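# Slide the door fully open and leave it open

## Task

Push or pull the sliding door until it is completely open, and have it stay open without the robot holding it there. Do not move anything else from its starting place. The door must not be slammed open or shut, and the robot must not fall over or finish leaning; either of those counts as failure.

## Robot and tools

Robot: a Hello Robot Stretch 3 with one arm. It has a two-wheeled base (0.33 m long, 0.34 m wide), a lift that rides up a mast, and a telescoping arm that reaches out to the robot's RIGHT side. The gripper cannot move forward on its own; drive the base to advance it. Spinning in place pivots about the point between the drive wheels, 0.05 m behind the front edge. With the arm pulled in and the wrist folded, the wrist pokes up to 0.06 m past the right side and a spin sweeps a 0.28 m radius; an unfolded, level gripper reaches outside that circle.

Frames: the base frame has its origin on the floor between the drive wheels, x ahead, y to the left, z up. hand_pose is reported in this frame, at the point where the closed fingertips meet; with all wrist joints at zero its x axis is up, y points back along the arm toward the mast, z toward the rear. The odometry frame is the base frame as it was at the start of the scene. Heading in base_odometry is positive leftward, -3.142 to 3.142, and is computed from wheel turns only, so wheel slip looks like motion. turned_by_wheels and turned_by_imu give the turn since the previous result (left positive). base_tilt is in degrees; forward and right lean are positive, with a fixed bias of up to about 4 degrees.

execute_actions: argument actions is a list holding exactly one action (or empty, which just reports state and pictures). An action may contain base, joints, or both, plus optional contact_limits; everything in it starts at once. base takes one command only: {"translate_m": d}, an offset in metres straight ahead (negative backs up), range -1 to 1, counted from where the base last reported itself; or {"rotate_rad": d}, an offset turn in radians on the spot, left/counter-clockwise positive, range -3.2 to 3.2. No sideways motion. joints is a single dictionary keyed by joint name with absolute targets: lift_m 0 to 1.1 m (arm height); arm_m 0 to 0.52 m (extension); wrist_yaw_rad -1.345 to 4.42 (0 along the arm, positive swings toward the front, 3.0 folded over the base); wrist_pitch_rad -1.57 to 0.451 (0 level, negative tips fingers down); wrist_roll_rad -2.911 to 2.911 (0 fingers side by side); gripper_m -0.089 to 0.179 (bigger is wider; actual fingertip gap is 0.007 to 0.025 m less, zero below 0.007); head_pan_rad -3.953 to 1.73 (0 ahead, positive left, -1.57 along the arm); head_tilt_rad -1.53 to 0.419 (negative down). Done tolerances: ±0.004 for lift, arm and gripper, ±0.02 for yaw, roll and head, ±0.05 for pitch. Joints or base omitted from an action may keep driving toward an earlier target without the status showing it. contact_limits accepts only arm_m: a motor_effort percent (1 to 100) at which the arm motion halts with contact_stop; lower is softer, too low stops immediately, and it also caps the arm's holding force until the next action. cameras picks which images come back: head_camera, nav_camera, wrist_camera or all; omitted/null/["all"] gives all, [] gives none. Unknown keys, names or out-of-range numbers cause the whole call to be rejected with no motion. Each action lasts at most 15 s. If a result reports a stop, later movement calls in the same reply are skipped.

wait: seconds from 0 to 10; commands nothing, then returns state and images. zoom_image: camera plus region [x0, y0, x1, y1] in pixels of that camera's most recent full image, top-left origin, at most 504 by 504. finished_scene: pass the current scene number; it ends the scene permanently once the last command has been held and reports success. Replying with no tool call ends everything.

Results: base_status and joint_status tell how each motion ended: done (for the base, wheels turned the commanded amount even if slipping), off_target (stopped short, maybe still pushing), contact_stop, time_out, torque_fault. After the last three the old target is dropped. The arm and lift halt on firm contact and then go slack until commanded again; a slack lift may sag under load or keep pressing. Base, wrist and head have no contact stop and will keep pushing. A wrist servo pushed hard for several seconds turns off for 10 s. on_its_own covers joints not commanded in the call; held at means the target being held. motor_effort is percent of maximum, positive toward larger values, peak in brackets, with sizable bias and noise; positive wheel effort pushes forward. lidar_m: 12 distances in metres, 30-degree sectors starting straight ahead and going counter-clockwise (4th left, 7th rear, 10th right), plane 0.17 m high, 0.15 to 12 m, "-" for nothing; misses glass, thin legs and the robot, and parts of sectors 5, 6, 9, 10 can be blocked by the robot. wrist_depth_mm and head_depth_mm are 7x7 grids of median depth in mm (head grid is sideways). Both head cameras move with head pan and tilt; wrist_camera rides on the gripper. Calibration data is in OpenCV form (K, D, T_world_to_cam from base frame) with small per-camera errors.

Speed: the base is fast (0.30 m/s, 1.9 rad/s) only when stowed: lift_m under 0.30, arm_m under 0.03, wrist_yaw_rad over 2.54; otherwise 0.10 m/s and 0.63 rad/s.

Cautions: open the door smoothly, not with a jolt. Keep the wrist at pitch -0.4, roll near 0 and lift 0.32 to 0.95 when folding or unfolding it; with yaw below -0.4 keep pitch at -0.5 or lower. Pushing with the gripper above about 0.45 m against something rigid, or pushing again after a contact_stop, can tip the robot; so can driving while hooked on a fixed object or snagging furniture, especially in reverse. If tilt appears, reverse the last move in small steps, free the gripper, and lower the lift to about 0.2 if needed. Avoid drops and hard impacts; fewer seconds of robot motion is better.

Each tool is called after "Call:" by a JSON object that holds its "op" and its "data", one argument or row to a line.

## Session

Call:
{"op": "execute_actions", "data": {
  "actions": []
}}

Scene clock: 0.00 s.
base_odometry: x=+0.000 y=+0.000 heading=+0.000 (m, m, rad; odometry frame)
turned_by_wheels: +0.000 (rad since the last result)
turned_by_imu: +0.000 (rad since the last result)
base_tilt: forward=-0.1 right=+0.3 (deg)
lidar_m: 1.60 1.62 1.61 1.23 0.93 0.92 1.01 1.67 2.16 1.04 1.13 1.08
head_depth_mm: 1513 1511 1505 1528 1522 926 1536 / 1608 1616 1605 1635 1608 933 1657 / 1728 1740 1751 1765 1718 937 1792 / 1860 1873 1895 1904 1824 1016 1922 / 1965 2053 2050 2080 1832 1191 2084 / 1995 2090 2085 2090 1989 1544 1607 / 1840 1871 1882 1874 1831 1819 1864
base_status: not commanded
joint_positions: lift_m=+0.331 arm_m=-0.001 wrist_yaw_rad=+3.030 wrist_pitch_rad=-0.568 wrist_roll_rad=+0.018 gripper_m=+0.037 head_pan_rad=-0.003 head_tilt_rad=+0.004
joint_status: not commanded
motor_effort: left_wheel=+1 right_wheel=+0 lift_m=+22 arm_m=+1 wrist_yaw_rad=+0 wrist_pitch_rad=+5 wrist_roll_rad=+0 gripper_m=+0 head_pan_rad=+0 head_tilt_rad=+2 (%)
hand_pose: x=+0.0014 y=+0.0582 z=+0.3112 quat_wxyz=(+0.238, +0.694, +0.158, +0.660) (m; base frame)
wrist_depth_mm: 743 853 - - - - - / 743 911 992 974 947 947 933 / 762 770 778 757 758 769 742 / 649 647 644 656 621 638 624 / 558 550 568 557 561 539 534 / 484 - - - 463 469 463 / 439 - - - 415 417 412
pictures: head_camera (sideways: a quarter turn clockwise sets it upright), nav_camera (sideways: a quarter turn counterclockwise sets it upright), wrist_camera
Images, in order (width x height): head_camera 896x504, nav_camera 672x504, wrist_camera 644x364.

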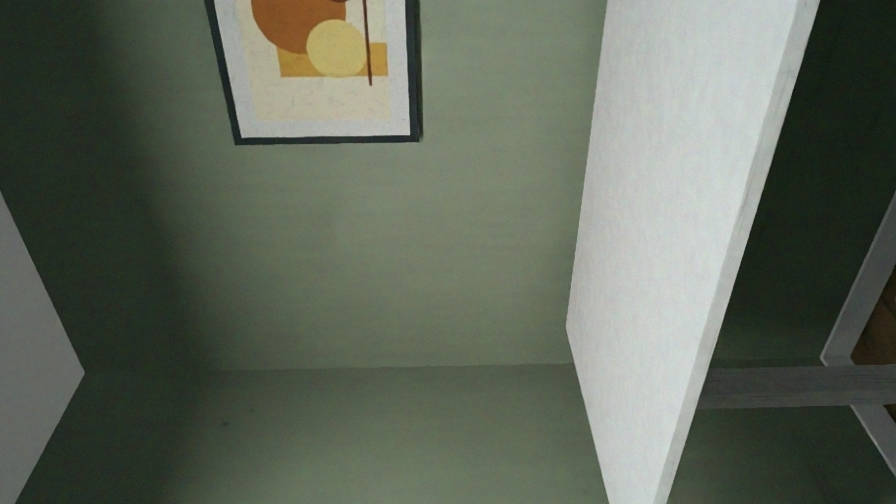

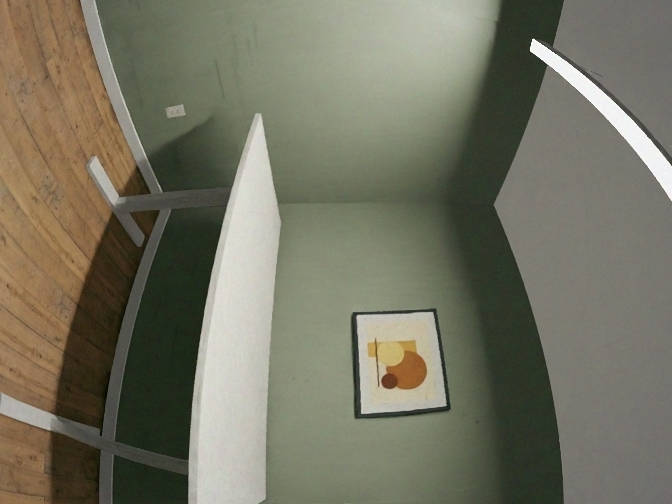

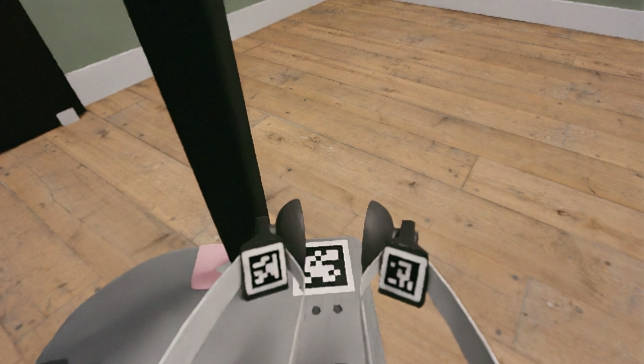

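Call:
{"op": "execute_actions", "data": {
  "actions": [
    {"joints":{"head_pan_rad":-3.4,"head_tilt_rad":-0.4}}
  ],
  "cameras": ["head_camera","nav_camera"]
}}

Scene clock: 4.27 s.
base_odometry: x=+0.000 y=+0.000 heading=+0.000 (m, m, rad; odometry frame)
turned_by_wheels: +0.000 (rad since the last result)
turned_by_imu: -0.001 (rad since the last result)
base_tilt: forward=-0.2 right=+0.3 (deg)
lidar_m: 1.60 1.62 1.61 1.22 0.93 0.92 1.01 1.67 2.16 1.04 1.13 1.08
head_depth_mm: 745 798 852 915 989 1082 1178 / 775 826 886 959 1036 1133 1251 / 804 863 926 1000 1093 1196 1306 / 833 894 967 1050 1148 1267 1372 / 868 934 1012 1101 1214 1344 1413 / 903 977 1061 1143 1291 1491 1423 / 961 1087 1192 1317 1466 1611 1421
base_status: not commanded
joint_positions: lift_m=+0.331 arm_m=-0.001 wrist_yaw_rad=+3.030 wrist_pitch_rad=-0.568 wrist_roll_rad=+0.018 gripper_m=+0.037 head_pan_rad=-3.393 head_tilt_rad=-0.395
joint_status: all done
motor_effort: left_wheel=+0(1) right_wheel=+0(0) lift_m=+22(22) arm_m=+0(0) wrist_yaw_rad=+0(0) wrist_pitch_rad=+5(5) wrist_roll_rad=+0(1) gripper_m=+0(0) head_pan_rad=-3(45) head_tilt_rad=-2(36) (%)
hand_pose: x=+0.0014 y=+0.0582 z=+0.3112 quat_wxyz=(+0.238, +0.694, +0.158, +0.660) (m; base frame)
wrist_depth_mm: 738 854 - - - - - / 734 918 956 964 952 947 927 / 749 795 775 764 764 745 752 / 659 648 620 633 639 625 622 / 550 560 565 561 572 550 533 / 487 - - - 468 466 465 / 432 - - - 421 417 417
pictures: head_camera (sideways: a quarter turn clockwise sets it upright), nav_camera (sideways: a quarter turn counterclockwise sets it upright)
camera_calibration (this result's frames):
head_camera: T_world_to_cam=[[0.38884, -0.116675, -0.913887, 1.21108], [-0.295191, -0.955431, -0.00361872, 0.00625282], [-0.872734, 0.271179, -0.405952, 0.492635], [0, 0, 0, 1]] pos_world=[-0.0391304, 0.0136848, 1.3068]
nav_camera: T_world_to_cam=[[-0.365111, 0.110709, 0.924358, -1.15942], [0.267589, 0.963484, -0.0097005, 0.0669826], [-0.891678, 0.243806, -0.381403, 0.466487], [0, 0, 0, 1]] pos_world=[-0.0252829, -0.0499113, 1.25028]
Images, in order (width x height): head_camera 896x504, nav_camera 672x504.

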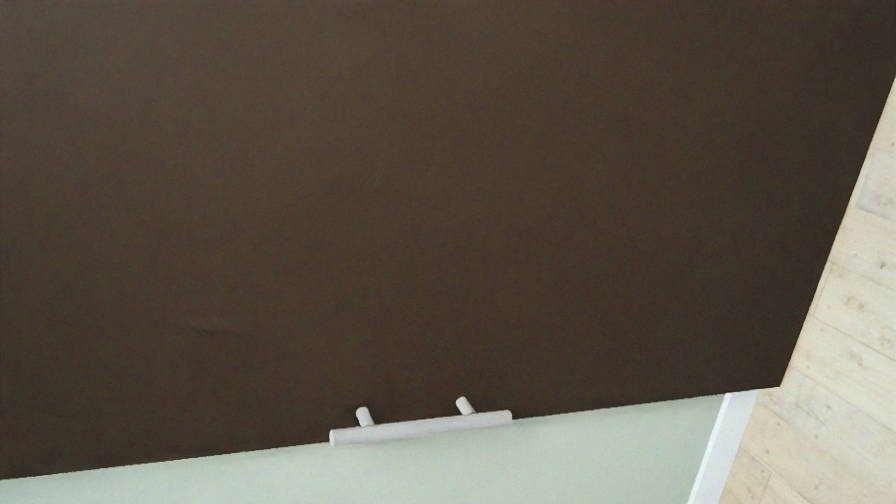

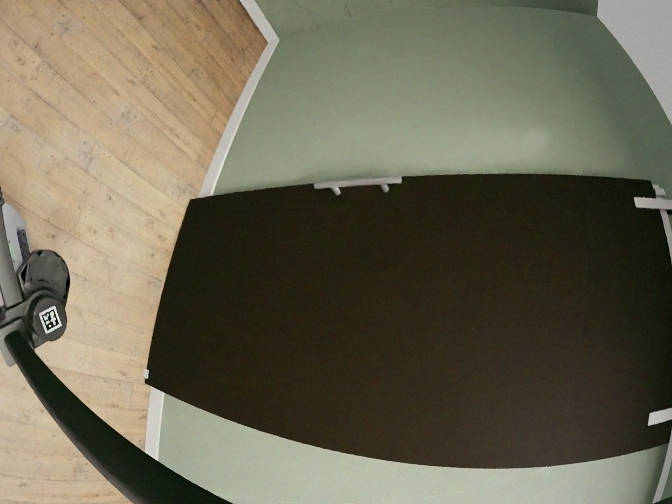

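Call:
{"op": "execute_actions", "data": {
  "actions": [
    {"base":{"rotate_rad":-2.674},"joints":{"lift_m":0.27,"head_pan_rad":-1.3}}
  ],
  "cameras": []
}}

Call:
{"op": "execute_actions", "data": {
  "actions": [
    {"base":{"translate_m":0.725}}
  ],
  "cameras": []
}}

Call:
{"op": "execute_actions", "data": {
  "actions": [
    {"base":{"rotate_rad":0.427},"joints":{"lift_m":0.85,"wrist_pitch_rad":-0.4,"head_pan_rad":-1.57,"head_tilt_rad":-0.7}}
  ],
  "cameras": []
}}

Call:
{"op": "execute_actions", "data": {
  "actions": [
    {"joints":{"wrist_yaw_rad":0,"gripper_m":0.15}}
  ],
  "cameras": []
}}

Call:
{"op": "execute_actions", "data": {
  "actions": [
    {"joints":{"wrist_pitch_rad":0,"lift_m":0.8}}
  ]
}}

Scene clock: 22.13 s.
base_odometry: x=+0.000 y=+0.000 heading=-2.674 (m, m, rad; odometry frame)
turned_by_wheels: -2.674 (rad since the last result)
turned_by_imu: -2.676 (rad since the last result)
base_tilt: forward=-0.1 right=+0.3 (deg)
lidar_m: 1.55 2.16 1.05 1.04 1.56 1.60 1.64 1.61 1.28 0.93 0.92 0.99
head_depth_mm: 891 958 1038 1132 1248 1390 1413 / 873 940 1015 1106 1218 1343 1415 / 852 919 990 1077 1181 1305 1389 / 784 841 907 984 1076 1188 1310 / 765 817 883 952 1041 1144 1270 / 751 802 863 932 1016 1114 1235 / 738 787 847 909 989 1080 1198
base_status: done
joint_positions: lift_m=+0.270 arm_m=-0.001 wrist_yaw_rad=+3.030 wrist_pitch_rad=-0.569 wrist_roll_rad=+0.018 gripper_m=+0.037 head_pan_rad=-1.307 head_tilt_rad=-0.396
joint_status: all done
motor_effort: left_wheel=+4(12) right_wheel=-4(11) lift_m=+16(21) arm_m=+0(0) wrist_yaw_rad=+0(0) wrist_pitch_rad=+5(5) wrist_roll_rad=+0(1) gripper_m=+0(0) head_pan_rad=+4(44) head_tilt_rad=-3(3) (%)
hand_pose: x=+0.0014 y=+0.0580 z=+0.2506 quat_wxyz=(+0.238, +0.694, +0.158, +0.660) (m; base frame)
wrist_depth_mm: - - - - - - - / 890 836 839 827 825 810 802 / 683 675 680 654 642 646 650 / 555 555 540 557 554 537 525 / 476 - - - 478 469 462 / - - - - - 402 406 / - - - - 362 362 361
pictures: none
No camera images: the call's "cameras" was empty. Leave "cameras" out to get every camera's image.

Scene clock: 26.30 s.
base_odometry: x=-0.647 y=-0.327 heading=-2.674 (m, m, rad; odometry frame)
turned_by_wheels: +0.000 (rad since the last result)
turned_by_imu: +0.003 (rad since the last result)
base_tilt: forward=-0.1 right=+0.3 (deg)
lidar_m: 1.08 1.50 1.56 0.99 1.04 1.52 2.31 1.96 0.80 0.63 0.62 0.74
head_depth_mm: 538 579 627 684 755 836 943 / 527 567 613 669 733 813 911 / 517 556 600 652 712 787 882 / 507 544 587 637 696 766 854 / 498 534 575 622 674 732 827 / 489 524 562 602 659 755 859 / 489 544 599 659 719 788 872
base_status: done
joint_positions: lift_m=+0.270 arm_m=-0.001 wrist_yaw_rad=+3.030 wrist_pitch_rad=-0.570 wrist_roll_rad=+0.018 gripper_m=+0.037 head_pan_rad=-1.307 head_tilt_rad=-0.396
joint_status: not commanded
motor_effort: left_wheel=+4(13) right_wheel=-4(8) lift_m=+16(16) arm_m=+0(0) wrist_yaw_rad=+0(0) wrist_pitch_rad=+6(6) wrist_roll_rad=+0(0) gripper_m=+0(0) head_pan_rad=+4(3) head_tilt_rad=-3(3) (%)
hand_pose: x=+0.0014 y=+0.0580 z=+0.2505 quat_wxyz=(+0.238, +0.694, +0.159, +0.660) (m; base frame)
wrist_depth_mm: - - 951 - - - - / 857 843 835 833 823 816 796 / 677 671 662 664 657 639 662 / 564 555 544 548 541 543 542 / 484 - - - 478 461 470 / - - - - - 407 405 / - - - - 359 366 362
pictures: none
No camera images: the call's "cameras" was empty. Leave "cameras" out to get every camera's image.

Scene clock: 32.40 s.
base_odometry: x=-0.647 y=-0.327 heading=-2.247 (m, m, rad; odometry frame)
turned_by_wheels: +0.427 (rad since the last result)
turned_by_imu: +0.426 (rad since the last result)
base_tilt: forward=-0.1 right=+0.3 (deg)
lidar_m: 1.50 1.56 0.99 1.02 1.92 2.31 2.27 0.88 0.64 0.62 0.71 0.97
head_depth_mm: 512 577 660 770 926 1081 - / 509 576 658 766 920 1070 - / 509 573 655 762 915 1104 - / 508 571 627 725 912 1095 - / 525 601 694 826 982 1177 - / 565 635 724 845 1007 1258 1197 / 562 633 722 842 1004 1254 1192
base_status: done
joint_positions: lift_m=+0.850 arm_m=-0.001 wrist_yaw_rad=+3.030 wrist_pitch_rad=-0.421 wrist_roll_rad=+0.018 gripper_m=+0.037 head_pan_rad=-1.563 head_tilt_rad=-0.692
joint_status: all done
motor_effort: left_wheel=-3(9) right_wheel=+5(13) lift_m=+27(29) arm_m=+0(0) wrist_yaw_rad=+0(0) wrist_pitch_rad=+7(8) wrist_roll_rad=+0(0) gripper_m=+1(1) head_pan_rad=-3(25) head_tilt_rad=-4(34) (%)
hand_pose: x=+0.0037 y=+0.0791 z=+0.8618 quat_wxyz=(+0.187, +0.705, +0.107, +0.676) (m; base frame)
wrist_depth_mm: - - - - - - - / - - - - - - - / - - - - - - - / - - - - - - - / - - - - - - - / - - - - - - - / - 982 981 977 972 966 992
pictures: none
No camera images: the call's "cameras" was empty. Leave "cameras" out to get every camera's image.

Scene clock: 34.93 s.
base_odometry: x=-0.647 y=-0.327 heading=-2.247 (m, m, rad; odometry frame)
turned_by_wheels: +0.000 (rad since the last result)
turned_by_imu: +0.000 (rad since the last result)
base_tilt: forward=-0.2 right=+0.3 (deg)
lidar_m: 1.50 1.55 0.99 1.01 1.91 2.31 2.27 0.88 0.64 0.62 0.71 0.97
head_depth_mm: 512 576 658 770 924 1076 - / 510 575 657 766 894 1072 - / 510 574 656 765 894 - - / 508 572 627 724 889 - 1169 / 525 601 695 826 958 1265 1198 / 564 636 724 843 1009 1254 1196 / 562 633 721 840 1005 1251 1197
base_status: not commanded
joint_positions: lift_m=+0.850 arm_m=-0.001 wrist_yaw_rad=+0.002 wrist_pitch_rad=-0.421 wrist_roll_rad=+0.018 gripper_m=+0.150 head_pan_rad=-1.563 head_tilt_rad=-0.692
joint_status: all done
motor_effort: left_wheel=-2(3) right_wheel=+5(5) lift_m=+27(26) arm_m=+0(0) wrist_yaw_rad=-2(3) wrist_pitch_rad=+7(7) wrist_roll_rad=+0(0) gripper_m=-1(82) head_pan_rad=-3(3) head_tilt_rad=-5(6) (%)
hand_pose: x=-0.0211 y=-0.3676 z=+0.8618 quat_wxyz=(+0.686, +0.147, -0.697, -0.149) (m; base frame)
wrist_depth_mm: 404 407 392 323 326 322 317 / 447 431 437 363 360 353 348 / 494 490 475 399 396 393 388 / 568 544 541 448 439 442 424 / 628 628 616 513 513 487 484 / 749 714 718 599 591 589 562 / 891 875 847 719 711 670 659
pictures: none
No camera images: the call's "cameras" was empty. Leave "cameras" out to get every camera's image.

Scene clock: 36.20 s.
base_odometry: x=-0.647 y=-0.327 heading=-2.247 (m, m, rad; odometry frame)
turned_by_wheels: +0.000 (rad since the last result)
turned_by_imu: +0.000 (rad since the last result)
base_tilt: forward=-0.1 right=+0.3 (deg)
lidar_m: 1.50 1.56 0.99 1.01 1.92 2.31 2.27 0.88 0.64 0.62 0.71 0.98
head_depth_mm: 512 577 658 770 924 1136 - / 510 576 658 768 945 1129 - / 510 574 655 765 914 - - / 508 572 626 726 911 - 1193 / 524 601 694 825 991 1261 1195 / 565 634 726 843 1008 1257 1194 / 563 632 721 839 1004 1246 1195
base_status: not commanded
joint_positions: lift_m=+0.800 arm_m=-0.001 wrist_yaw_rad=+0.002 wrist_pitch_rad=-0.025 wrist_roll_rad=+0.018 gripper_m=+0.150 head_pan_rad=-1.563 head_tilt_rad=-0.692
joint_status: all done
motor_effort: left_wheel=-3(3) right_wheel=+5(5) lift_m=+17(24) arm_m=+0(0) wrist_yaw_rad=-1(1) wrist_pitch_rad=+9(9) wrist_roll_rad=+0(0) gripper_m=+1(1) head_pan_rad=-2(4) head_tilt_rad=-5(6) (%)
hand_pose: x=-0.0210 y=-0.3991 z=+0.9086 quat_wxyz=(+0.701, +0.010, -0.713, -0.008) (m; base frame)
wrist_depth_mm: 422 408 409 339 341 335 326 / 430 432 418 353 351 349 341 / 451 449 438 366 362 362 355 / 471 465 457 379 377 374 369 / 495 484 471 398 392 385 376 / 510 504 495 407 402 404 395 / 534 517 519 434 430 425 415
pictures: head_camera (sideways: a quarter turn clockwise sets it upright), nav_camera (sideways: a quarter turn counterclockwise sets it upright), wrist_camera
camera_calibration (this result's frames):
head_camera: T_world_to_cam=[[0.0112031, 0.655269, -0.755313, 1.00661], [0.999144, -0.0374082, -0.0176336, 0.0165991], [-0.0398097, -0.754469, -0.655127, 0.811747], [0, 0, 0, 1]] pos_world=[0.00445334, -0.0465415, 1.2924]
nav_camera: T_world_to_cam=[[-0.0114822, -0.634934, 0.772481, -0.963517], [-0.999898, 0.0138152, -0.00350729, 0.0666489], [-0.00844509, -0.772443, -0.635028, 0.791093], [0, 0, 0, 1]] pos_world=[0.0622596, -0.00161587, 1.2469]
wrist_camera: T_world_to_cam=[[-0.997587, -0.069344, 0.00330585, -0.0386016], [-0.0202046, 0.244448, -0.969452, 1.00822], [0.0664175, -0.96718, -0.24526, 0.00644704], [0, 0, 0, 1]] pos_world=[-0.018566, -0.242899, 0.97913]
Images, in order (width x height): head_camera 896x504, nav_camera 672x504, wrist_camera 644x364.

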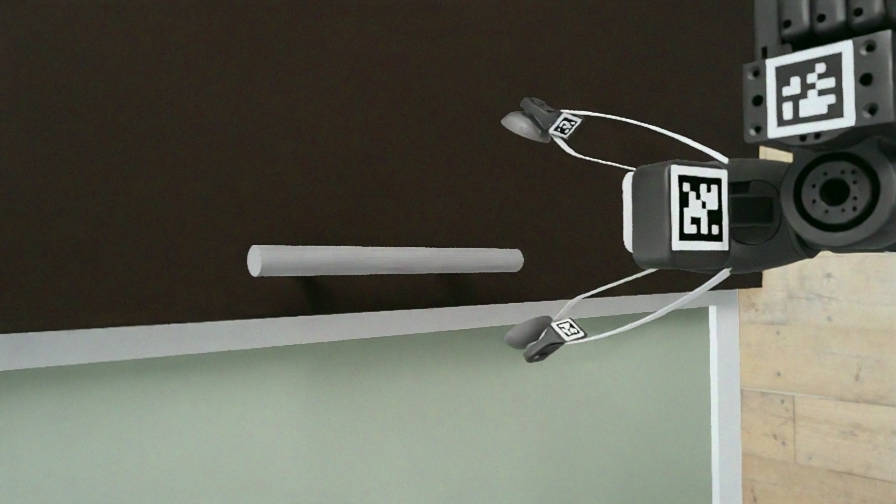

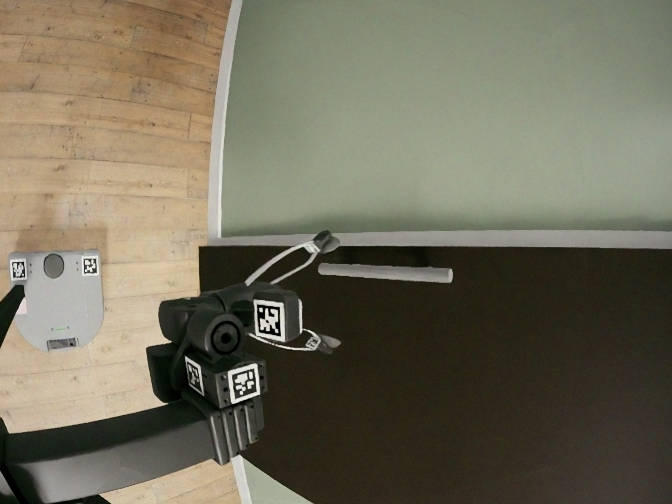

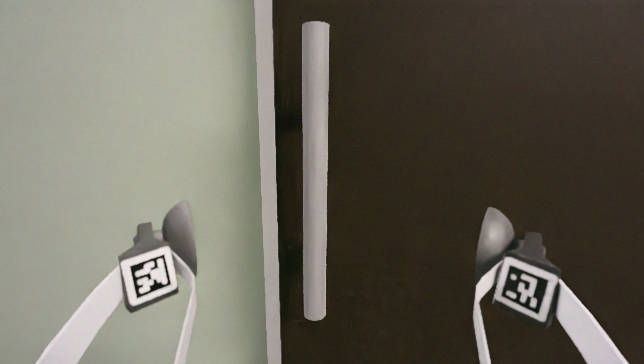

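Call:
{"op": "execute_actions", "data": {
  "actions": [
    {"joints":{"arm_m":0.15}}
  ],
  "cameras": []
}}

Call:
{"op": "execute_actions", "data": {
  "actions": [
    {"base":{"translate_m":-0.12},"joints":{"gripper_m":0.07}}
  ]
}}

Scene clock: 43.57 s.
base_odometry: x=-0.647 y=-0.327 heading=-2.247 (m, m, rad; odometry frame)
turned_by_wheels: +0.000 (rad since the last result)
turned_by_imu: -0.001 (rad since the last result)
base_tilt: forward=-0.1 right=+0.3 (deg)
lidar_m: 1.50 1.56 0.99 1.01 1.92 2.31 2.27 0.88 0.64 0.62 0.71 0.97
head_depth_mm: 512 576 658 769 - - - / 511 575 657 756 - 1241 1197 / 509 574 654 745 - 1193 1194 / 508 571 626 719 937 1180 1197 / 524 600 695 838 987 1258 1194 / 564 635 723 843 1011 1261 1192 / 562 633 722 840 1005 1253 1192
base_status: not commanded
joint_positions: lift_m=+0.800 arm_m=+0.150 wrist_yaw_rad=+0.001 wrist_pitch_rad=-0.024 wrist_roll_rad=+0.018 gripper_m=+0.150 head_pan_rad=-1.563 head_tilt_rad=-0.692
joint_status: all done
motor_effort: left_wheel=-3(3) right_wheel=+5(5) lift_m=+16(16) arm_m=+4(4) wrist_yaw_rad=-1(1) wrist_pitch_rad=+8(8) wrist_roll_rad=+1(0) gripper_m=+0(0) head_pan_rad=-4(4) head_tilt_rad=-5(5) (%)
hand_pose: x=-0.0212 y=-0.5503 z=+0.9089 quat_wxyz=(+0.701, +0.009, -0.713, -0.008) (m; base frame)
wrist_depth_mm: 275 270 208 201 202 199 198 / 285 279 262 208 208 207 204 / 295 290 275 216 217 214 210 / 304 304 286 225 224 223 218 / 322 316 269 234 230 229 228 / 334 327 310 243 242 243 237 / 352 345 338 252 255 254 250
pictures: none
No camera images: the call's "cameras" was empty. Leave "cameras" out to get every camera's image.

Scene clock: 47.40 s.
base_odometry: x=-0.572 y=-0.233 heading=-2.247 (m, m, rad; odometry frame)
turned_by_wheels: +0.000 (rad since the last result)
turned_by_imu: +0.014 (rad since the last result)
base_tilt: forward=-0.1 right=+0.3 (deg)
lidar_m: 1.62 1.65 1.04 1.07 1.92 2.22 2.16 0.86 0.64 0.62 0.70 0.99
head_depth_mm: 510 574 656 765 - - - / 509 573 655 745 - 1228 1200 / 508 573 654 745 - 1189 1200 / 508 572 627 711 939 1182 1195 / 516 592 695 1389 1148 1300 1193 / 662 662 741 841 1016 1262 1194 / 553 625 724 845 1009 1263 1194
base_status: done
joint_positions: lift_m=+0.800 arm_m=+0.150 wrist_yaw_rad=+0.013 wrist_pitch_rad=-0.028 wrist_roll_rad=+0.018 gripper_m=+0.070 head_pan_rad=-1.564 head_tilt_rad=-0.692
joint_status: all done
motor_effort: left_wheel=+1(20) right_wheel=-2(52) lift_m=+17(16) arm_m=+4(9) wrist_yaw_rad=-12(99) wrist_pitch_rad=+9(11) wrist_roll_rad=+0(0) gripper_m=-2(89) head_pan_rad=-3(3) head_tilt_rad=-5(6) (%)
hand_pose: x=-0.0181 y=-0.5500 z=+0.9078 quat_wxyz=(+0.701, +0.015, -0.713, -0.006) (m; base frame)
wrist_depth_mm: 279 266 209 200 201 197 192 / 289 276 218 209 208 202 199 / 299 284 226 217 214 210 206 / 316 297 315 226 223 221 214 / 329 311 325 236 232 228 222 / 345 326 256 245 244 237 231 / 361 350 331 256 255 247 241
pictures: head_camera (sideways: a quarter turn clockwise sets it upright), nav_camera (sideways: a quarter turn counterclockwise sets it upright), wrist_camera
camera_calibration (this result's frames):
head_camera: T_world_to_cam=[[0.0116555, 0.655804, -0.754841, 1.00599], [0.999118, -0.0380912, -0.0176662, 0.0166416], [-0.0403384, -0.75397, -0.655669, 0.812455], [0, 0, 0, 1]] pos_world=[0.00442089, -0.0465335, 1.29236]
nav_camera: T_world_to_cam=[[-0.0119203, -0.635481, 0.772024, -0.962919], [-0.999889, 0.014514, -0.00349168, 0.0666285], [-0.00898623, -0.77198, -0.635583, 0.791819], [0, 0, 0, 1]] pos_world=[0.0622582, -0.00161541, 1.2469]
wrist_camera: T_world_to_cam=[[-0.996742, -0.0805923, 0.00308255, -0.052158], [-0.0230023, 0.247436, -0.968631, 1.04518], [0.0773015, -0.965547, -0.248484, -0.135857], [0, 0, 0, 1]] pos_world=[-0.0174446, -0.393995, 0.978798]
Images, in order (width x height): head_camera 896x504, nav_camera 672x504, wrist_camera 644x364.

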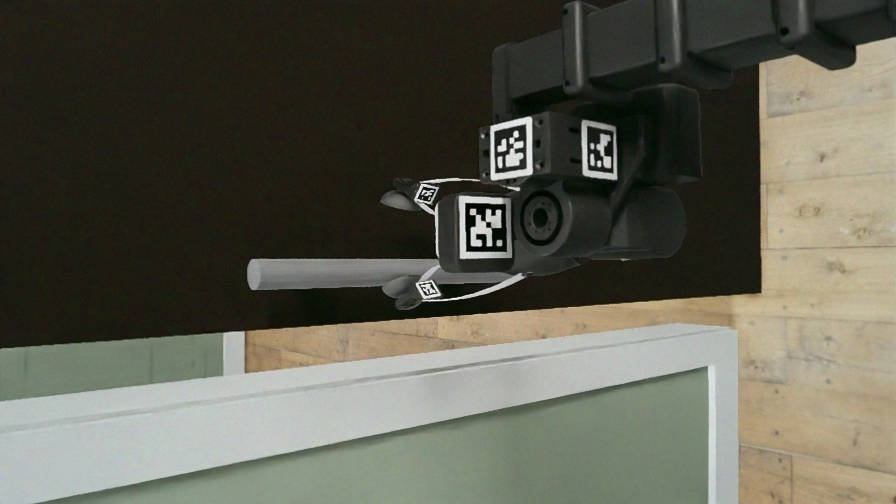

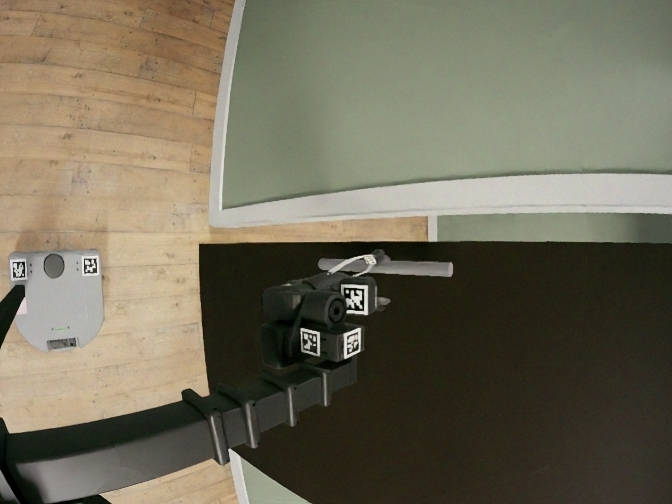

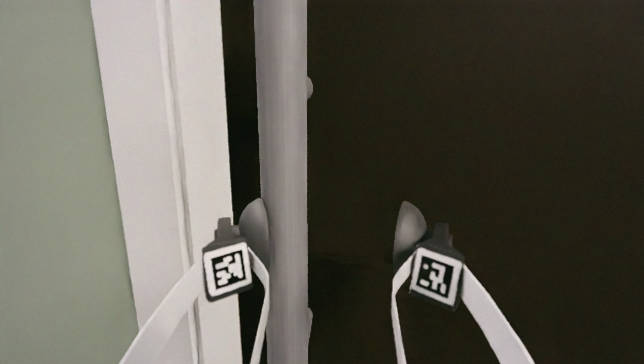

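Call:
{"op": "execute_actions", "data": {
  "actions": [
    {"base":{"translate_m":-0.3},"joints":{"head_pan_rad":-2.1,"head_tilt_rad":0.3}}
  ]
}}

Call:
{"op": "execute_actions", "data": {
  "actions": [
    {"base":{"translate_m":-0.25}}
  ]
}}

Scene clock: 54.73 s.
base_odometry: x=-0.385 y=+0.001 heading=-2.247 (m, m, rad; odometry frame)
turned_by_wheels: +0.000 (rad since the last result)
turned_by_imu: -0.003 (rad since the last result)
base_tilt: forward=-0.2 right=+0.3 (deg)
lidar_m: 1.92 1.87 1.19 1.41 1.93 1.91 1.85 0.86 0.64 0.61 0.80 0.98
head_depth_mm: 1229 1013 940 875 821 775 733 / 1097 924 865 809 763 722 683 / 968 853 798 753 711 676 643 / 845 790 745 704 668 636 606 / 780 733 698 661 630 600 574 / 727 688 653 624 595 568 544 / 680 646 618 589 564 540 518
base_status: done
joint_positions: lift_m=+0.800 arm_m=+0.150 wrist_yaw_rad=+0.239 wrist_pitch_rad=-0.026 wrist_roll_rad=+0.019 gripper_m=+0.070 head_pan_rad=-2.093 head_tilt_rad=+0.284
joint_status: all done
on_its_own: wrist_yaw_rad is held at +0.237, not at your +0.000, by its stall guard, which is not easing now
motor_effort: left_wheel=+1(17) right_wheel=-1(51) lift_m=+16(16) arm_m=+4(8) wrist_yaw_rad=-2(96) wrist_pitch_rad=+9(10) wrist_roll_rad=+0(0) gripper_m=-2(22) head_pan_rad=-3(36) head_tilt_rad=+11(59) (%)
hand_pose: x=+0.0391 y=-0.5429 z=+0.9083 quat_wxyz=(+0.697, +0.094, -0.707, +0.074) (m; base frame)
wrist_depth_mm: 388 - - 208 195 182 169 / 382 - - 211 201 187 174 / 396 501 - 222 208 192 179 / 413 504 - 230 216 200 184 / 430 521 - 236 229 207 191 / 446 528 - 249 240 210 196 / 490 506 - 257 240 217 203
pictures: head_camera (sideways: a quarter turn clockwise sets it upright), nav_camera (sideways: a quarter turn counterclockwise sets it upright), wrist_camera
camera_calibration (this result's frames):
head_camera: T_world_to_cam=[[-0.114626, -0.231893, -0.965964, 1.28281], [0.845638, -0.533042, 0.0276164, -0.041382], [-0.521303, -0.81369, 0.257198, -0.372788], [0, 0, 0, 1]] pos_world=[-0.0122978, -0.0279175, 1.33617]
nav_camera: T_world_to_cam=[[0.127306, 0.254153, 0.958749, -1.20806], [-0.861786, 0.506881, -0.0199373, 0.0872126], [-0.491038, -0.823698, 0.283554, -0.401613], [0, 0, 0, 1]] pos_world=[0.0317441, -0.0679825, 1.27384]
wrist_camera: T_world_to_cam=[[-0.953287, -0.302052, 0.00279216, -0.116212], [-0.0770126, 0.234096, -0.969159, 1.0406], [0.292083, -0.924102, -0.246422, -0.12104], [0, 0, 0, 1]] pos_world=[0.00471025, -0.390556, 0.979008]
Images, in order (width x height): head_camera 896x504, nav_camera 672x504, wrist_camera 644x364.

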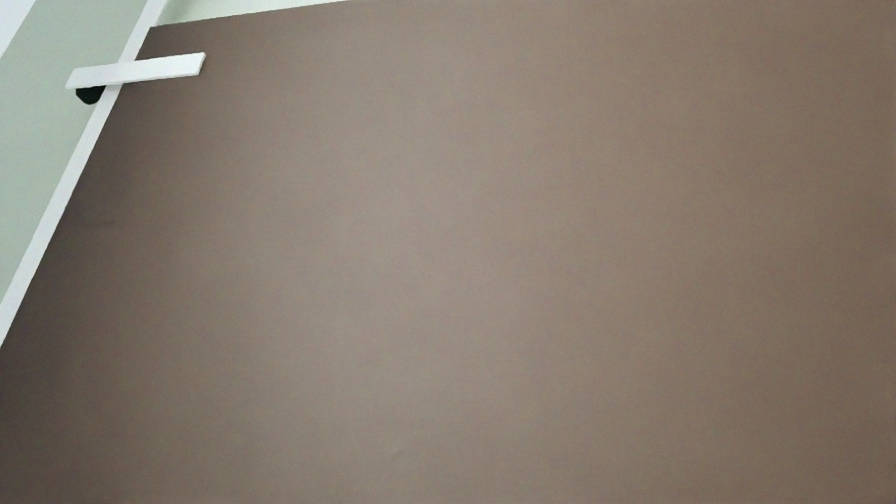

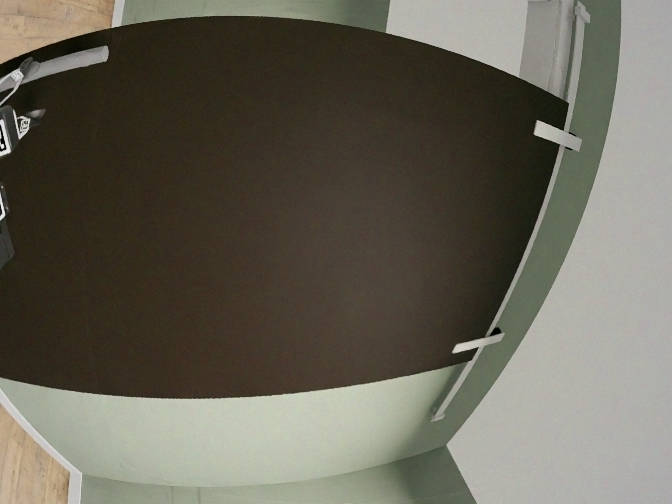

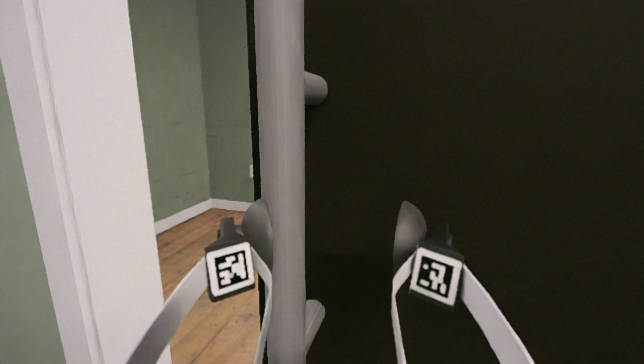

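Scene clock: 58.67 s.
base_odometry: x=-0.228 y=+0.196 heading=-2.247 (m, m, rad; odometry frame)
turned_by_wheels: +0.000 (rad since the last result)
turned_by_imu: -0.002 (rad since the last result)
base_tilt: forward=-0.2 right=+0.3 (deg)
lidar_m: 2.17 1.36 1.31 1.39 1.82 1.66 1.60 0.95 0.63 0.61 0.63 0.96
head_depth_mm: 1223 1111 1040 975 914 862 809 / 1106 1028 960 899 843 723 679 / 942 848 797 750 709 673 639 / 842 785 741 700 664 632 603 / 775 730 693 657 626 597 570 / 723 684 649 620 592 565 541 / 676 642 613 584 561 537 515
base_status: done
joint_positions: lift_m=+0.800 arm_m=+0.150 wrist_yaw_rad=+0.238 wrist_pitch_rad=-0.024 wrist_roll_rad=+0.019 gripper_m=+0.070 head_pan_rad=-2.093 head_tilt_rad=+0.284
joint_status: not commanded
on_its_own: wrist_yaw_rad is held at +0.237, not at your +0.000, by its stall guard, which is not easing now
motor_effort: left_wheel=-1(7) right_wheel=+2(19) lift_m=+17(17) arm_m=+3(4) wrist_yaw_rad=-1(35) wrist_pitch_rad=+8(9) wrist_roll_rad=+0(0) gripper_m=-1(8) head_pan_rad=-3(4) head_tilt_rad=+9(11) (%)
hand_pose: x=+0.0389 y=-0.5431 z=+0.9088 quat_wxyz=(+0.697, +0.093, -0.707, +0.074) (m; base frame)
wrist_depth_mm: 271 246 226 208 191 179 167 / 280 259 232 215 198 184 172 / 297 269 242 223 204 189 177 / 316 283 255 232 210 194 181 / 330 295 273 242 224 203 186 / 319 311 281 252 234 209 192 / 359 337 295 261 237 214 199
pictures: head_camera (sideways: a quarter turn clockwise sets it upright), nav_camera (sideways: a quarter turn counterclockwise sets it upright), wrist_camera
camera_calibration (this result's frames):
head_camera: T_world_to_cam=[[-0.114765, -0.232093, -0.9659, 1.28273], [0.845598, -0.533105, 0.0276264, -0.0413947], [-0.521338, -0.813592, 0.257439, -0.373101], [0, 0, 0, 1]] pos_world=[-0.0122958, -0.0279086, 1.33618]
nav_camera: T_world_to_cam=[[0.127446, 0.25435, 0.958678, -1.20797], [-0.861747, 0.506946, -0.0199396, 0.0872153], [-0.49107, -0.823597, 0.283793, -0.401924], [0, 0, 0, 1]] pos_world=[0.0317351, -0.0679907, 1.27385]
wrist_camera: T_world_to_cam=[[-0.953623, -0.300988, 0.00291414, -0.116041], [-0.0763368, 0.232471, -0.969603, 1.04057], [0.291162, -0.924859, -0.244666, -0.122997], [0, 0, 0, 1]] pos_world=[0.00458648, -0.390584, 0.979187]
Images, in order (width x height): head_camera 896x504, nav_camera 672x504, wrist_camera 644x364.

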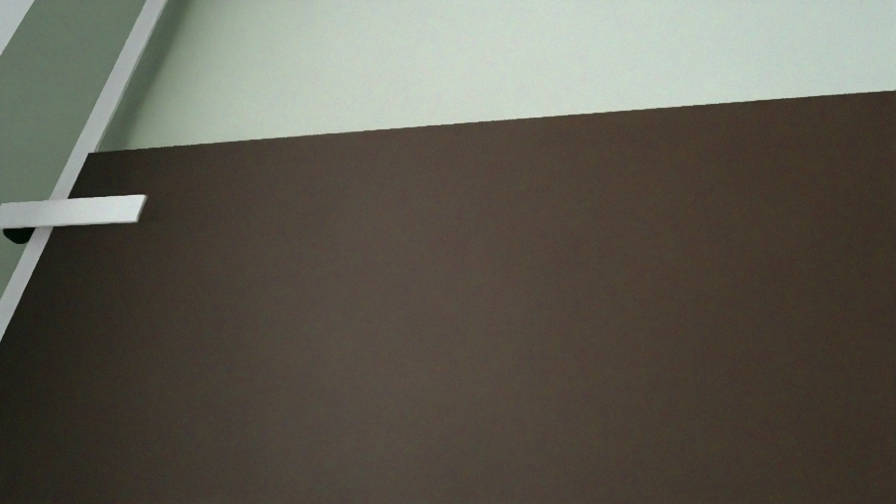

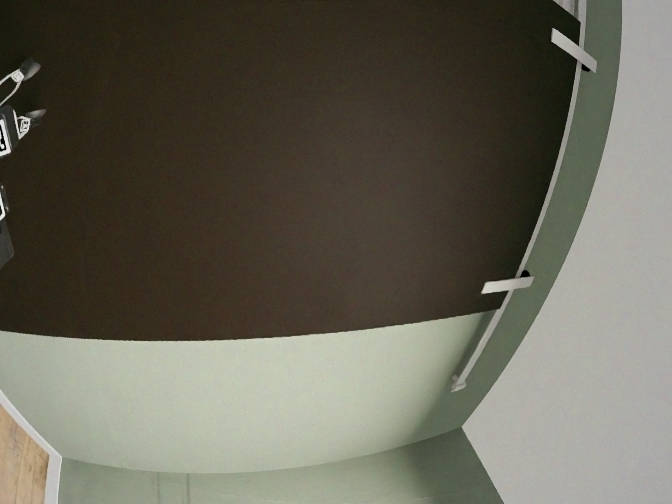

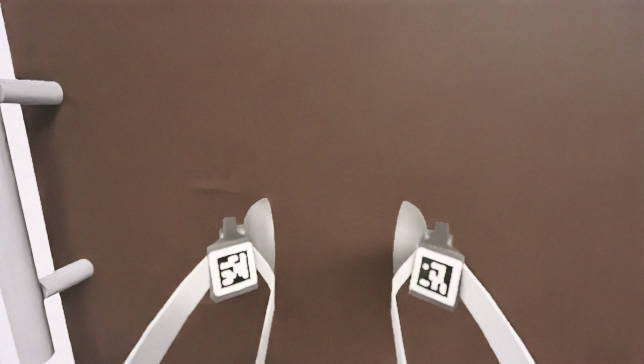

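Call:
{"op": "execute_actions", "data": {
  "actions": [
    {"joints":{"arm_m":0,"wrist_pitch_rad":-0.4,"gripper_m":0.02,"head_pan_rad":-1.57,"head_tilt_rad":-0.9}}
  ],
  "cameras": []
}}

Call:
{"op": "execute_actions", "data": {
  "actions": [
    {"base":{"translate_m":0.44},"joints":{"wrist_yaw_rad":3.0,"lift_m":0.45}}
  ],
  "cameras": []
}}

Call:
{"op": "execute_actions", "data": {
  "actions": [
    {"joints":{"arm_m":0.3}}
  ],
  "cameras": ["head_camera","nav_camera"]
}}

Scene clock: 69.20 s.
base_odometry: x=-0.228 y=+0.196 heading=-2.247 (m, m, rad; odometry frame)
turned_by_wheels: +0.000 (rad since the last result)
turned_by_imu: -0.001 (rad since the last result)
base_tilt: forward=-0.1 right=+0.3 (deg)
lidar_m: 2.16 1.37 1.31 1.39 1.81 1.66 1.60 0.94 0.63 0.61 0.64 0.96
head_depth_mm: 537 629 756 945 1173 - 1121 / 536 628 751 941 1141 - 1124 / 536 626 750 936 1186 - 1137 / 534 623 748 902 - - 1148 / 533 622 746 898 1257 1264 1132 / 532 620 744 924 1221 1260 1130 / 530 619 743 921 1279 1257 1127
base_status: not commanded
joint_positions: lift_m=+0.800 arm_m=+0.000 wrist_yaw_rad=+0.237 wrist_pitch_rad=-0.417 wrist_roll_rad=+0.019 gripper_m=+0.020 head_pan_rad=-1.577 head_tilt_rad=-0.889
joint_status: all done
on_its_own: wrist_yaw_rad is held at +0.237, not at your +0.000, by its stall guard, which is not easing now
motor_effort: left_wheel=-1(1) right_wheel=+2(2) lift_m=+16(16) arm_m=-2(2) wrist_yaw_rad=-1(2) wrist_pitch_rad=+6(9) wrist_roll_rad=+0(0) gripper_m=+0(80) head_pan_rad=+3(35) head_tilt_rad=-7(57) (%)
hand_pose: x=+0.0313 y=-0.3636 z=+0.8132 quat_wxyz=(+0.698, +0.227, -0.676, -0.066) (m; base frame)
wrist_depth_mm: 598 394 371 340 313 291 274 / 639 439 404 369 341 314 293 / 688 720 463 411 375 346 321 / 801 841 509 456 412 374 344 / 968 926 590 510 453 414 382 / - - - 603 507 474 424 / 931 942 854 719 621 533 481
pictures: none
No camera images: the call's "cameras" was empty. Leave "cameras" out to get every camera's image.

Scene clock: 74.53 s.
base_odometry: x=-0.503 y=-0.147 heading=-2.247 (m, m, rad; odometry frame)
turned_by_wheels: +0.000 (rad since the last result)
turned_by_imu: +0.001 (rad since the last result)
base_tilt: forward=-0.2 right=+0.3 (deg)
lidar_m: 1.73 1.72 1.09 1.13 1.44 2.11 2.04 0.86 0.64 0.62 0.72 0.99
head_depth_mm: 544 636 764 954 1277 1264 1139 / 533 606 760 950 1261 1269 1152 / 565 633 722 947 1256 1266 - / 2712 2342 1937 1640 1403 1258 - / 2693 2342 1912 1641 1418 1262 1116 / 2696 2326 1915 1566 1370 1262 1127 / 2661 2126 866 1020 1344 1257 1128
base_status: done
joint_positions: lift_m=+0.450 arm_m=+0.000 wrist_yaw_rad=+2.998 wrist_pitch_rad=-0.418 wrist_roll_rad=+0.019 gripper_m=+0.020 head_pan_rad=-1.577 head_tilt_rad=-0.889
joint_status: all done
motor_effort: left_wheel=-1(4) right_wheel=+3(8) lift_m=+17(14) arm_m=-2(2) wrist_yaw_rad=+2(4) wrist_pitch_rad=+6(6) wrist_roll_rad=+0(0) gripper_m=-1(0) head_pan_rad=+4(4) head_tilt_rad=-8(8) (%)
hand_pose: x=+0.0108 y=+0.0769 z=+0.4630 quat_wxyz=(+0.197, +0.706, +0.095, +0.673) (m; base frame)
wrist_depth_mm: - - - - - - - / - - - - - - - / - - - - - - - / - - - 989 954 1000 - / 815 832 - 812 785 783 818 / 682 667 - 649 676 670 677 / 590 589 - 594 590 585 575
pictures: none
No camera images: the call's "cameras" was empty. Leave "cameras" out to get every camera's image.

Scene clock: 77.97 s.
base_odometry: x=-0.503 y=-0.147 heading=-2.247 (m, m, rad; odometry frame)
turned_by_wheels: +0.000 (rad since the last result)
turned_by_imu: -0.001 (rad since the last result)
base_tilt: forward=-0.1 right=+0.3 (deg)
lidar_m: 1.73 1.73 1.09 1.13 1.44 2.11 2.05 0.86 0.64 0.62 0.72 0.99
head_depth_mm: 544 635 763 953 1271 1271 1135 / 531 605 759 951 1267 1267 1153 / 566 633 720 914 1253 1265 1146 / 2715 2310 1931 1641 - 1265 1147 / 2713 2316 1920 1631 1432 1261 1133 / 2697 2337 1914 1565 1375 1261 1128 / 2684 2129 863 1018 1343 1254 1127
base_status: not commanded
joint_positions: lift_m=+0.450 arm_m=+0.300 wrist_yaw_rad=+2.998 wrist_pitch_rad=-0.418 wrist_roll_rad=+0.019 gripper_m=+0.020 head_pan_rad=-1.577 head_tilt_rad=-0.889
joint_status: all done
motor_effort: left_wheel=-1(1) right_wheel=+3(2) lift_m=+17(17) arm_m=+3(5) wrist_yaw_rad=+2(2) wrist_pitch_rad=+6(6) wrist_roll_rad=+0(0) gripper_m=+0(0) head_pan_rad=+4(3) head_tilt_rad=-7(7) (%)
hand_pose: x=+0.0108 y=-0.2225 z=+0.4630 quat_wxyz=(+0.197, +0.706, +0.095, +0.673) (m; base frame)
wrist_depth_mm: - - - - - - - / - - - - - - - / - - - - - - - / - - - - 978 - 975 / 814 823 - - 805 800 802 / 697 685 - - 673 674 673 / 597 608 - - 589 591 588
pictures: head_camera (sideways: a quarter turn clockwise sets it upright), nav_camera (sideways: a quarter turn counterclockwise sets it upright)
camera_calibration (this result's frames):
head_camera: T_world_to_cam=[[0.0212199, 0.790166, -0.612525, 0.82048], [0.998548, -0.0470902, -0.026154, 0.0276896], [-0.0495099, -0.611081, -0.790018, 0.987234], [0, 0, 0, 1]] pos_world=[0.00381792, -0.043732, 1.28322]
nav_camera: T_world_to_cam=[[-0.0212368, -0.773582, 0.633341, -0.782131], [-0.999605, 0.0281023, 0.000806758, 0.0610303], [-0.0184224, -0.633073, -0.773873, 0.971734], [0, 0, 0, 1]] pos_world=[0.0622979, 0.00842091, 1.2473]
Images, in order (width x height): head_camera 896x504, nav_camera 672x504.

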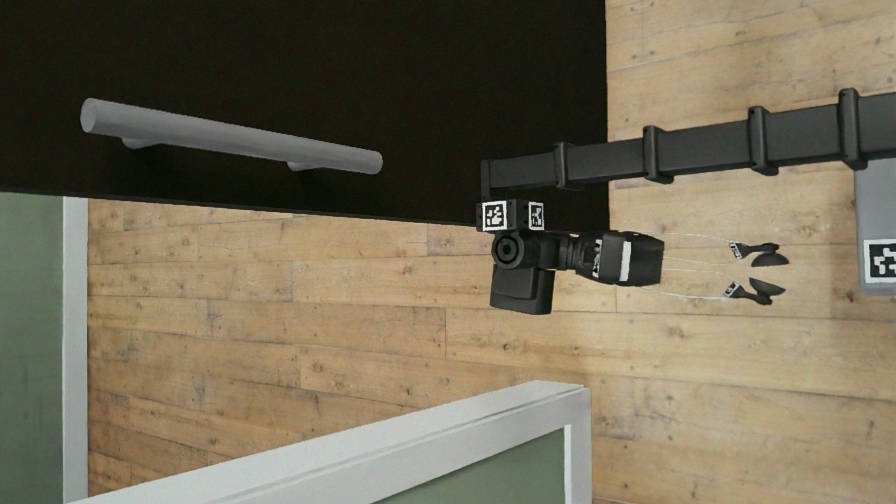

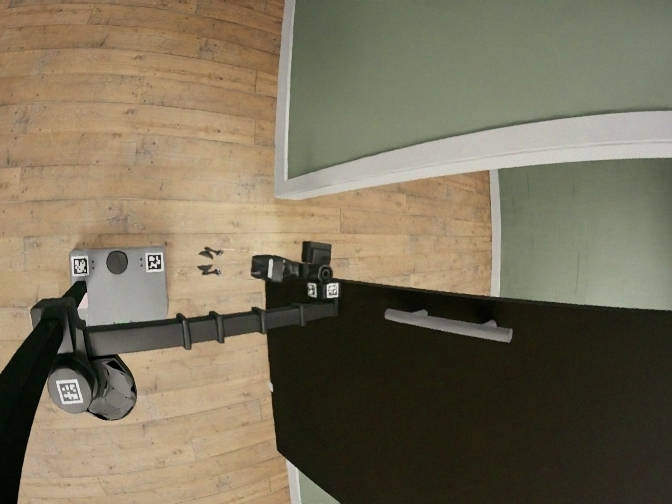

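Call:
{"op": "execute_actions", "data": {
  "actions": [
    {"base":{"translate_m":0.11}}
  ],
  "cameras": []
}}

Call:
{"op": "execute_actions", "data": {
  "actions": [
    {"joints":{"arm_m":0.39}}
  ],
  "cameras": ["head_camera"]
}}

Call:
{"op": "execute_actions", "data": {
  "actions": [
    {"base":{"translate_m":-0.42},"joints":{"head_pan_rad":-1.9,"head_tilt_rad":-0.5}}
  ],
  "cameras": ["head_camera","nav_camera"]
}}

Scene clock: 86.17 s.
base_odometry: x=-0.572 y=-0.233 heading=-2.247 (m, m, rad; odometry frame)
turned_by_wheels: +0.000 (rad since the last result)
turned_by_imu: -0.001 (rad since the last result)
base_tilt: forward=-0.2 right=+0.3 (deg)
lidar_m: 1.62 1.65 1.04 1.08 1.93 2.22 2.15 0.86 0.64 0.69 0.70 0.99
head_depth_mm: 557 607 723 959 1273 1266 1134 / 2719 2278 810 950 1273 1266 1151 / 2721 2325 1918 1664 1400 1262 1150 / 2722 2344 1911 1672 - 1264 1153 / 2693 2323 1923 1602 1373 1260 1130 / 2607 738 845 1025 1344 1255 1127 / 588 699 834 1039 1338 1250 1121
base_status: done
joint_positions: lift_m=+0.450 arm_m=+0.300 wrist_yaw_rad=+2.998 wrist_pitch_rad=-0.418 wrist_roll_rad=+0.019 gripper_m=+0.020 head_pan_rad=-1.577 head_tilt_rad=-0.889
joint_status: not commanded
motor_effort: left_wheel=-1(3) right_wheel=+2(8) lift_m=+17(16) arm_m=+4(3) wrist_yaw_rad=+2(2) wrist_pitch_rad=+6(6) wrist_roll_rad=+0(0) gripper_m=+0(1) head_pan_rad=+4(3) head_tilt_rad=-7(6) (%)
hand_pose: x=+0.0108 y=-0.2225 z=+0.4630 quat_wxyz=(+0.197, +0.706, +0.095, +0.673) (m; base frame)
wrist_depth_mm: - - - - - - - / - - - - - - - / - - - - - - - / - - - - 994 - 998 / 824 827 - - 815 798 792 / 684 697 - - 684 668 672 / 587 595 - - 578 582 593
pictures: none
No camera images: the call's "cameras" was empty. Leave "cameras" out to get every camera's image.

Scene clock: 88.07 s.
base_odometry: x=-0.572 y=-0.233 heading=-2.247 (m, m, rad; odometry frame)
turned_by_wheels: +0.000 (rad since the last result)
turned_by_imu: +0.000 (rad since the last result)
base_tilt: forward=-0.2 right=+0.3 (deg)
lidar_m: 1.62 1.65 1.04 1.07 1.92 2.22 2.15 0.87 0.64 0.69 0.70 0.99
head_depth_mm: 557 607 723 953 1270 1266 1133 / 2744 2254 808 951 1270 1264 1150 / 2707 2335 1916 1698 1401 1264 1153 / 2701 2318 1938 1710 1377 1250 1149 / 2705 2332 1917 1619 1375 1260 1129 / 2602 737 846 1024 1352 1260 1131 / 588 698 837 1041 1347 1256 1126
base_status: not commanded
joint_positions: lift_m=+0.450 arm_m=+0.390 wrist_yaw_rad=+2.998 wrist_pitch_rad=-0.418 wrist_roll_rad=+0.019 gripper_m=+0.020 head_pan_rad=-1.577 head_tilt_rad=-0.889
joint_status: all done
motor_effort: left_wheel=-1(1) right_wheel=+2(2) lift_m=+16(16) arm_m=+3(3) wrist_yaw_rad=+2(2) wrist_pitch_rad=+6(6) wrist_roll_rad=+0(0) gripper_m=-1(1) head_pan_rad=+3(4) head_tilt_rad=-7(7) (%)
hand_pose: x=+0.0108 y=-0.3125 z=+0.4630 quat_wxyz=(+0.197, +0.706, +0.095, +0.673) (m; base frame)
wrist_depth_mm: - - - - - - - / - - - - - - - / - - - - - - - / - - - - - 951 968 / 818 849 - - 802 816 820 / 683 672 - - 667 684 667 / 593 591 - - 585 587 584
pictures: head_camera (sideways: a quarter turn clockwise sets it upright)
camera_calibration (this result's frames):
head_camera: T_world_to_cam=[[0.0212074, 0.790167, -0.612524, 0.820479], [0.998549, -0.0470743, -0.026154, 0.0276897], [-0.0495002, -0.611081, -0.790019, 0.987235], [0, 0, 0, 1]] pos_world=[0.00381861, -0.043732, 1.28322]
Images, in order (width x height): head_camera 896x504.

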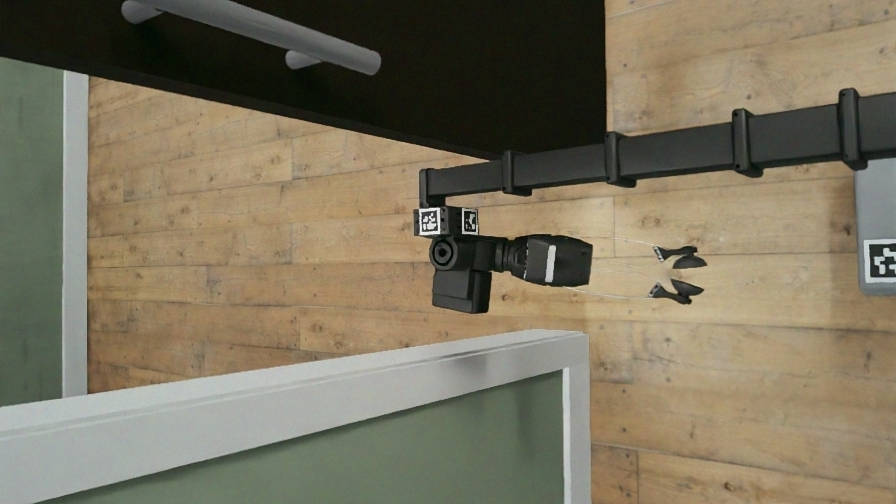

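Scene clock: 93.27 s.
base_odometry: x=-0.309 y=+0.094 heading=-2.247 (m, m, rad; odometry frame)
turned_by_wheels: +0.000 (rad since the last result)
turned_by_imu: -0.002 (rad since the last result)
base_tilt: forward=-0.2 right=+0.3 (deg)
lidar_m: 2.03 1.30 1.24 1.39 1.91 1.79 1.74 0.86 0.63 0.61 0.64 0.98
head_depth_mm: 581 639 714 806 924 1088 1249 / 560 616 683 768 873 1017 1220 / 541 592 656 731 826 954 1126 / 522 572 629 699 785 901 1040 / 506 550 604 669 750 833 990 / 491 533 583 643 715 791 - / 475 515 562 617 685 767 889
base_status: done
joint_positions: lift_m=+0.450 arm_m=+0.390 wrist_yaw_rad=+2.998 wrist_pitch_rad=-0.418 wrist_roll_rad=+0.019 gripper_m=+0.020 head_pan_rad=-1.893 head_tilt_rad=-0.507
joint_status: all done
motor_effort: left_wheel=+0(6) right_wheel=+3(4) lift_m=+17(16) arm_m=+3(3) wrist_yaw_rad=+2(2) wrist_pitch_rad=+6(6) wrist_roll_rad=+0(0) gripper_m=+0(0) head_pan_rad=-4(26) head_tilt_rad=+5(36) (%)
hand_pose: x=+0.0108 y=-0.3125 z=+0.4630 quat_wxyz=(+0.197, +0.706, +0.095, +0.673) (m; base frame)
wrist_depth_mm: - - - - - - - / - - - - - - - / - - - - - - - / - - - - - 955 976 / 824 824 - - 816 788 792 / 696 691 - - 682 680 671 / 604 600 - - 589 582 574
pictures: head_camera (sideways: a quarter turn clockwise sets it upright), nav_camera (sideways: a quarter turn counterclockwise sets it upright)
camera_calibration (this result's frames):
head_camera: T_world_to_cam=[[0.17555, 0.474474, -0.862587, 1.14546], [0.93237, -0.361393, -0.0090353, 0.00581553], [-0.31602, -0.802664, -0.505828, 0.6192], [0, 0, 0, 1]] pos_world=[-0.0108288, -0.0443803, 1.30132]
nav_camera: T_world_to_cam=[[-0.16834, -0.452487, 0.875738, -1.09719], [-0.941826, 0.33602, -0.00742509, 0.0713965], [-0.290906, -0.826042, -0.48273, 0.594675], [0, 0, 0, 1]] pos_world=[0.0555366, -0.0292269, 1.24845]
Images, in order (width x height): head_camera 896x504, nav_camera 672x504.

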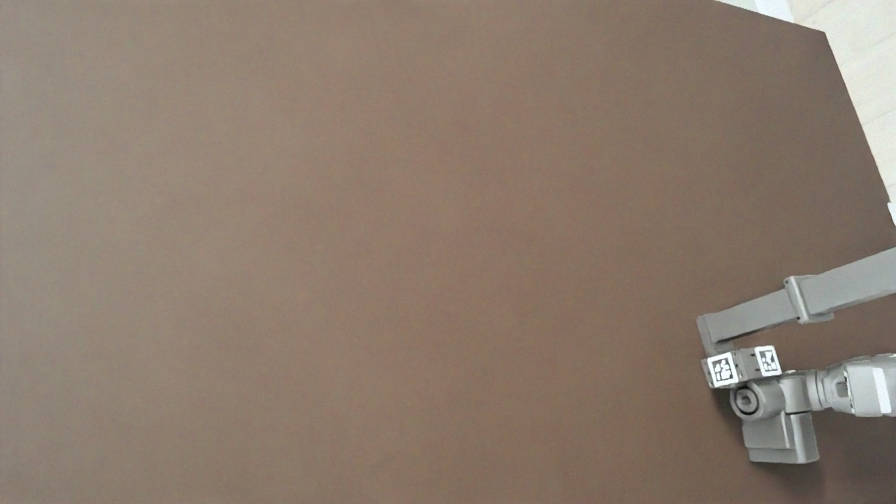

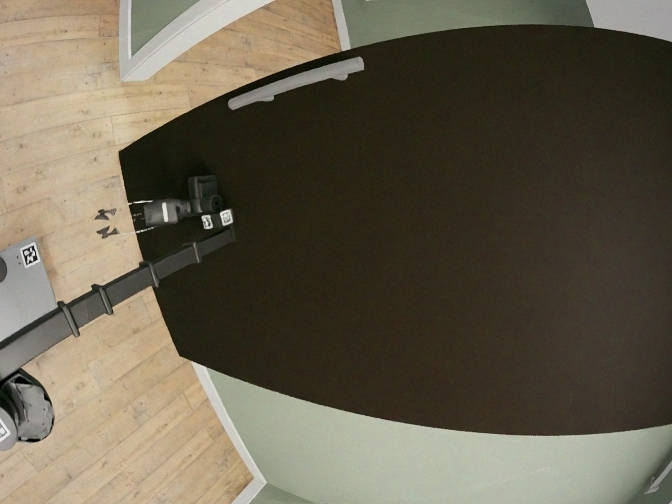

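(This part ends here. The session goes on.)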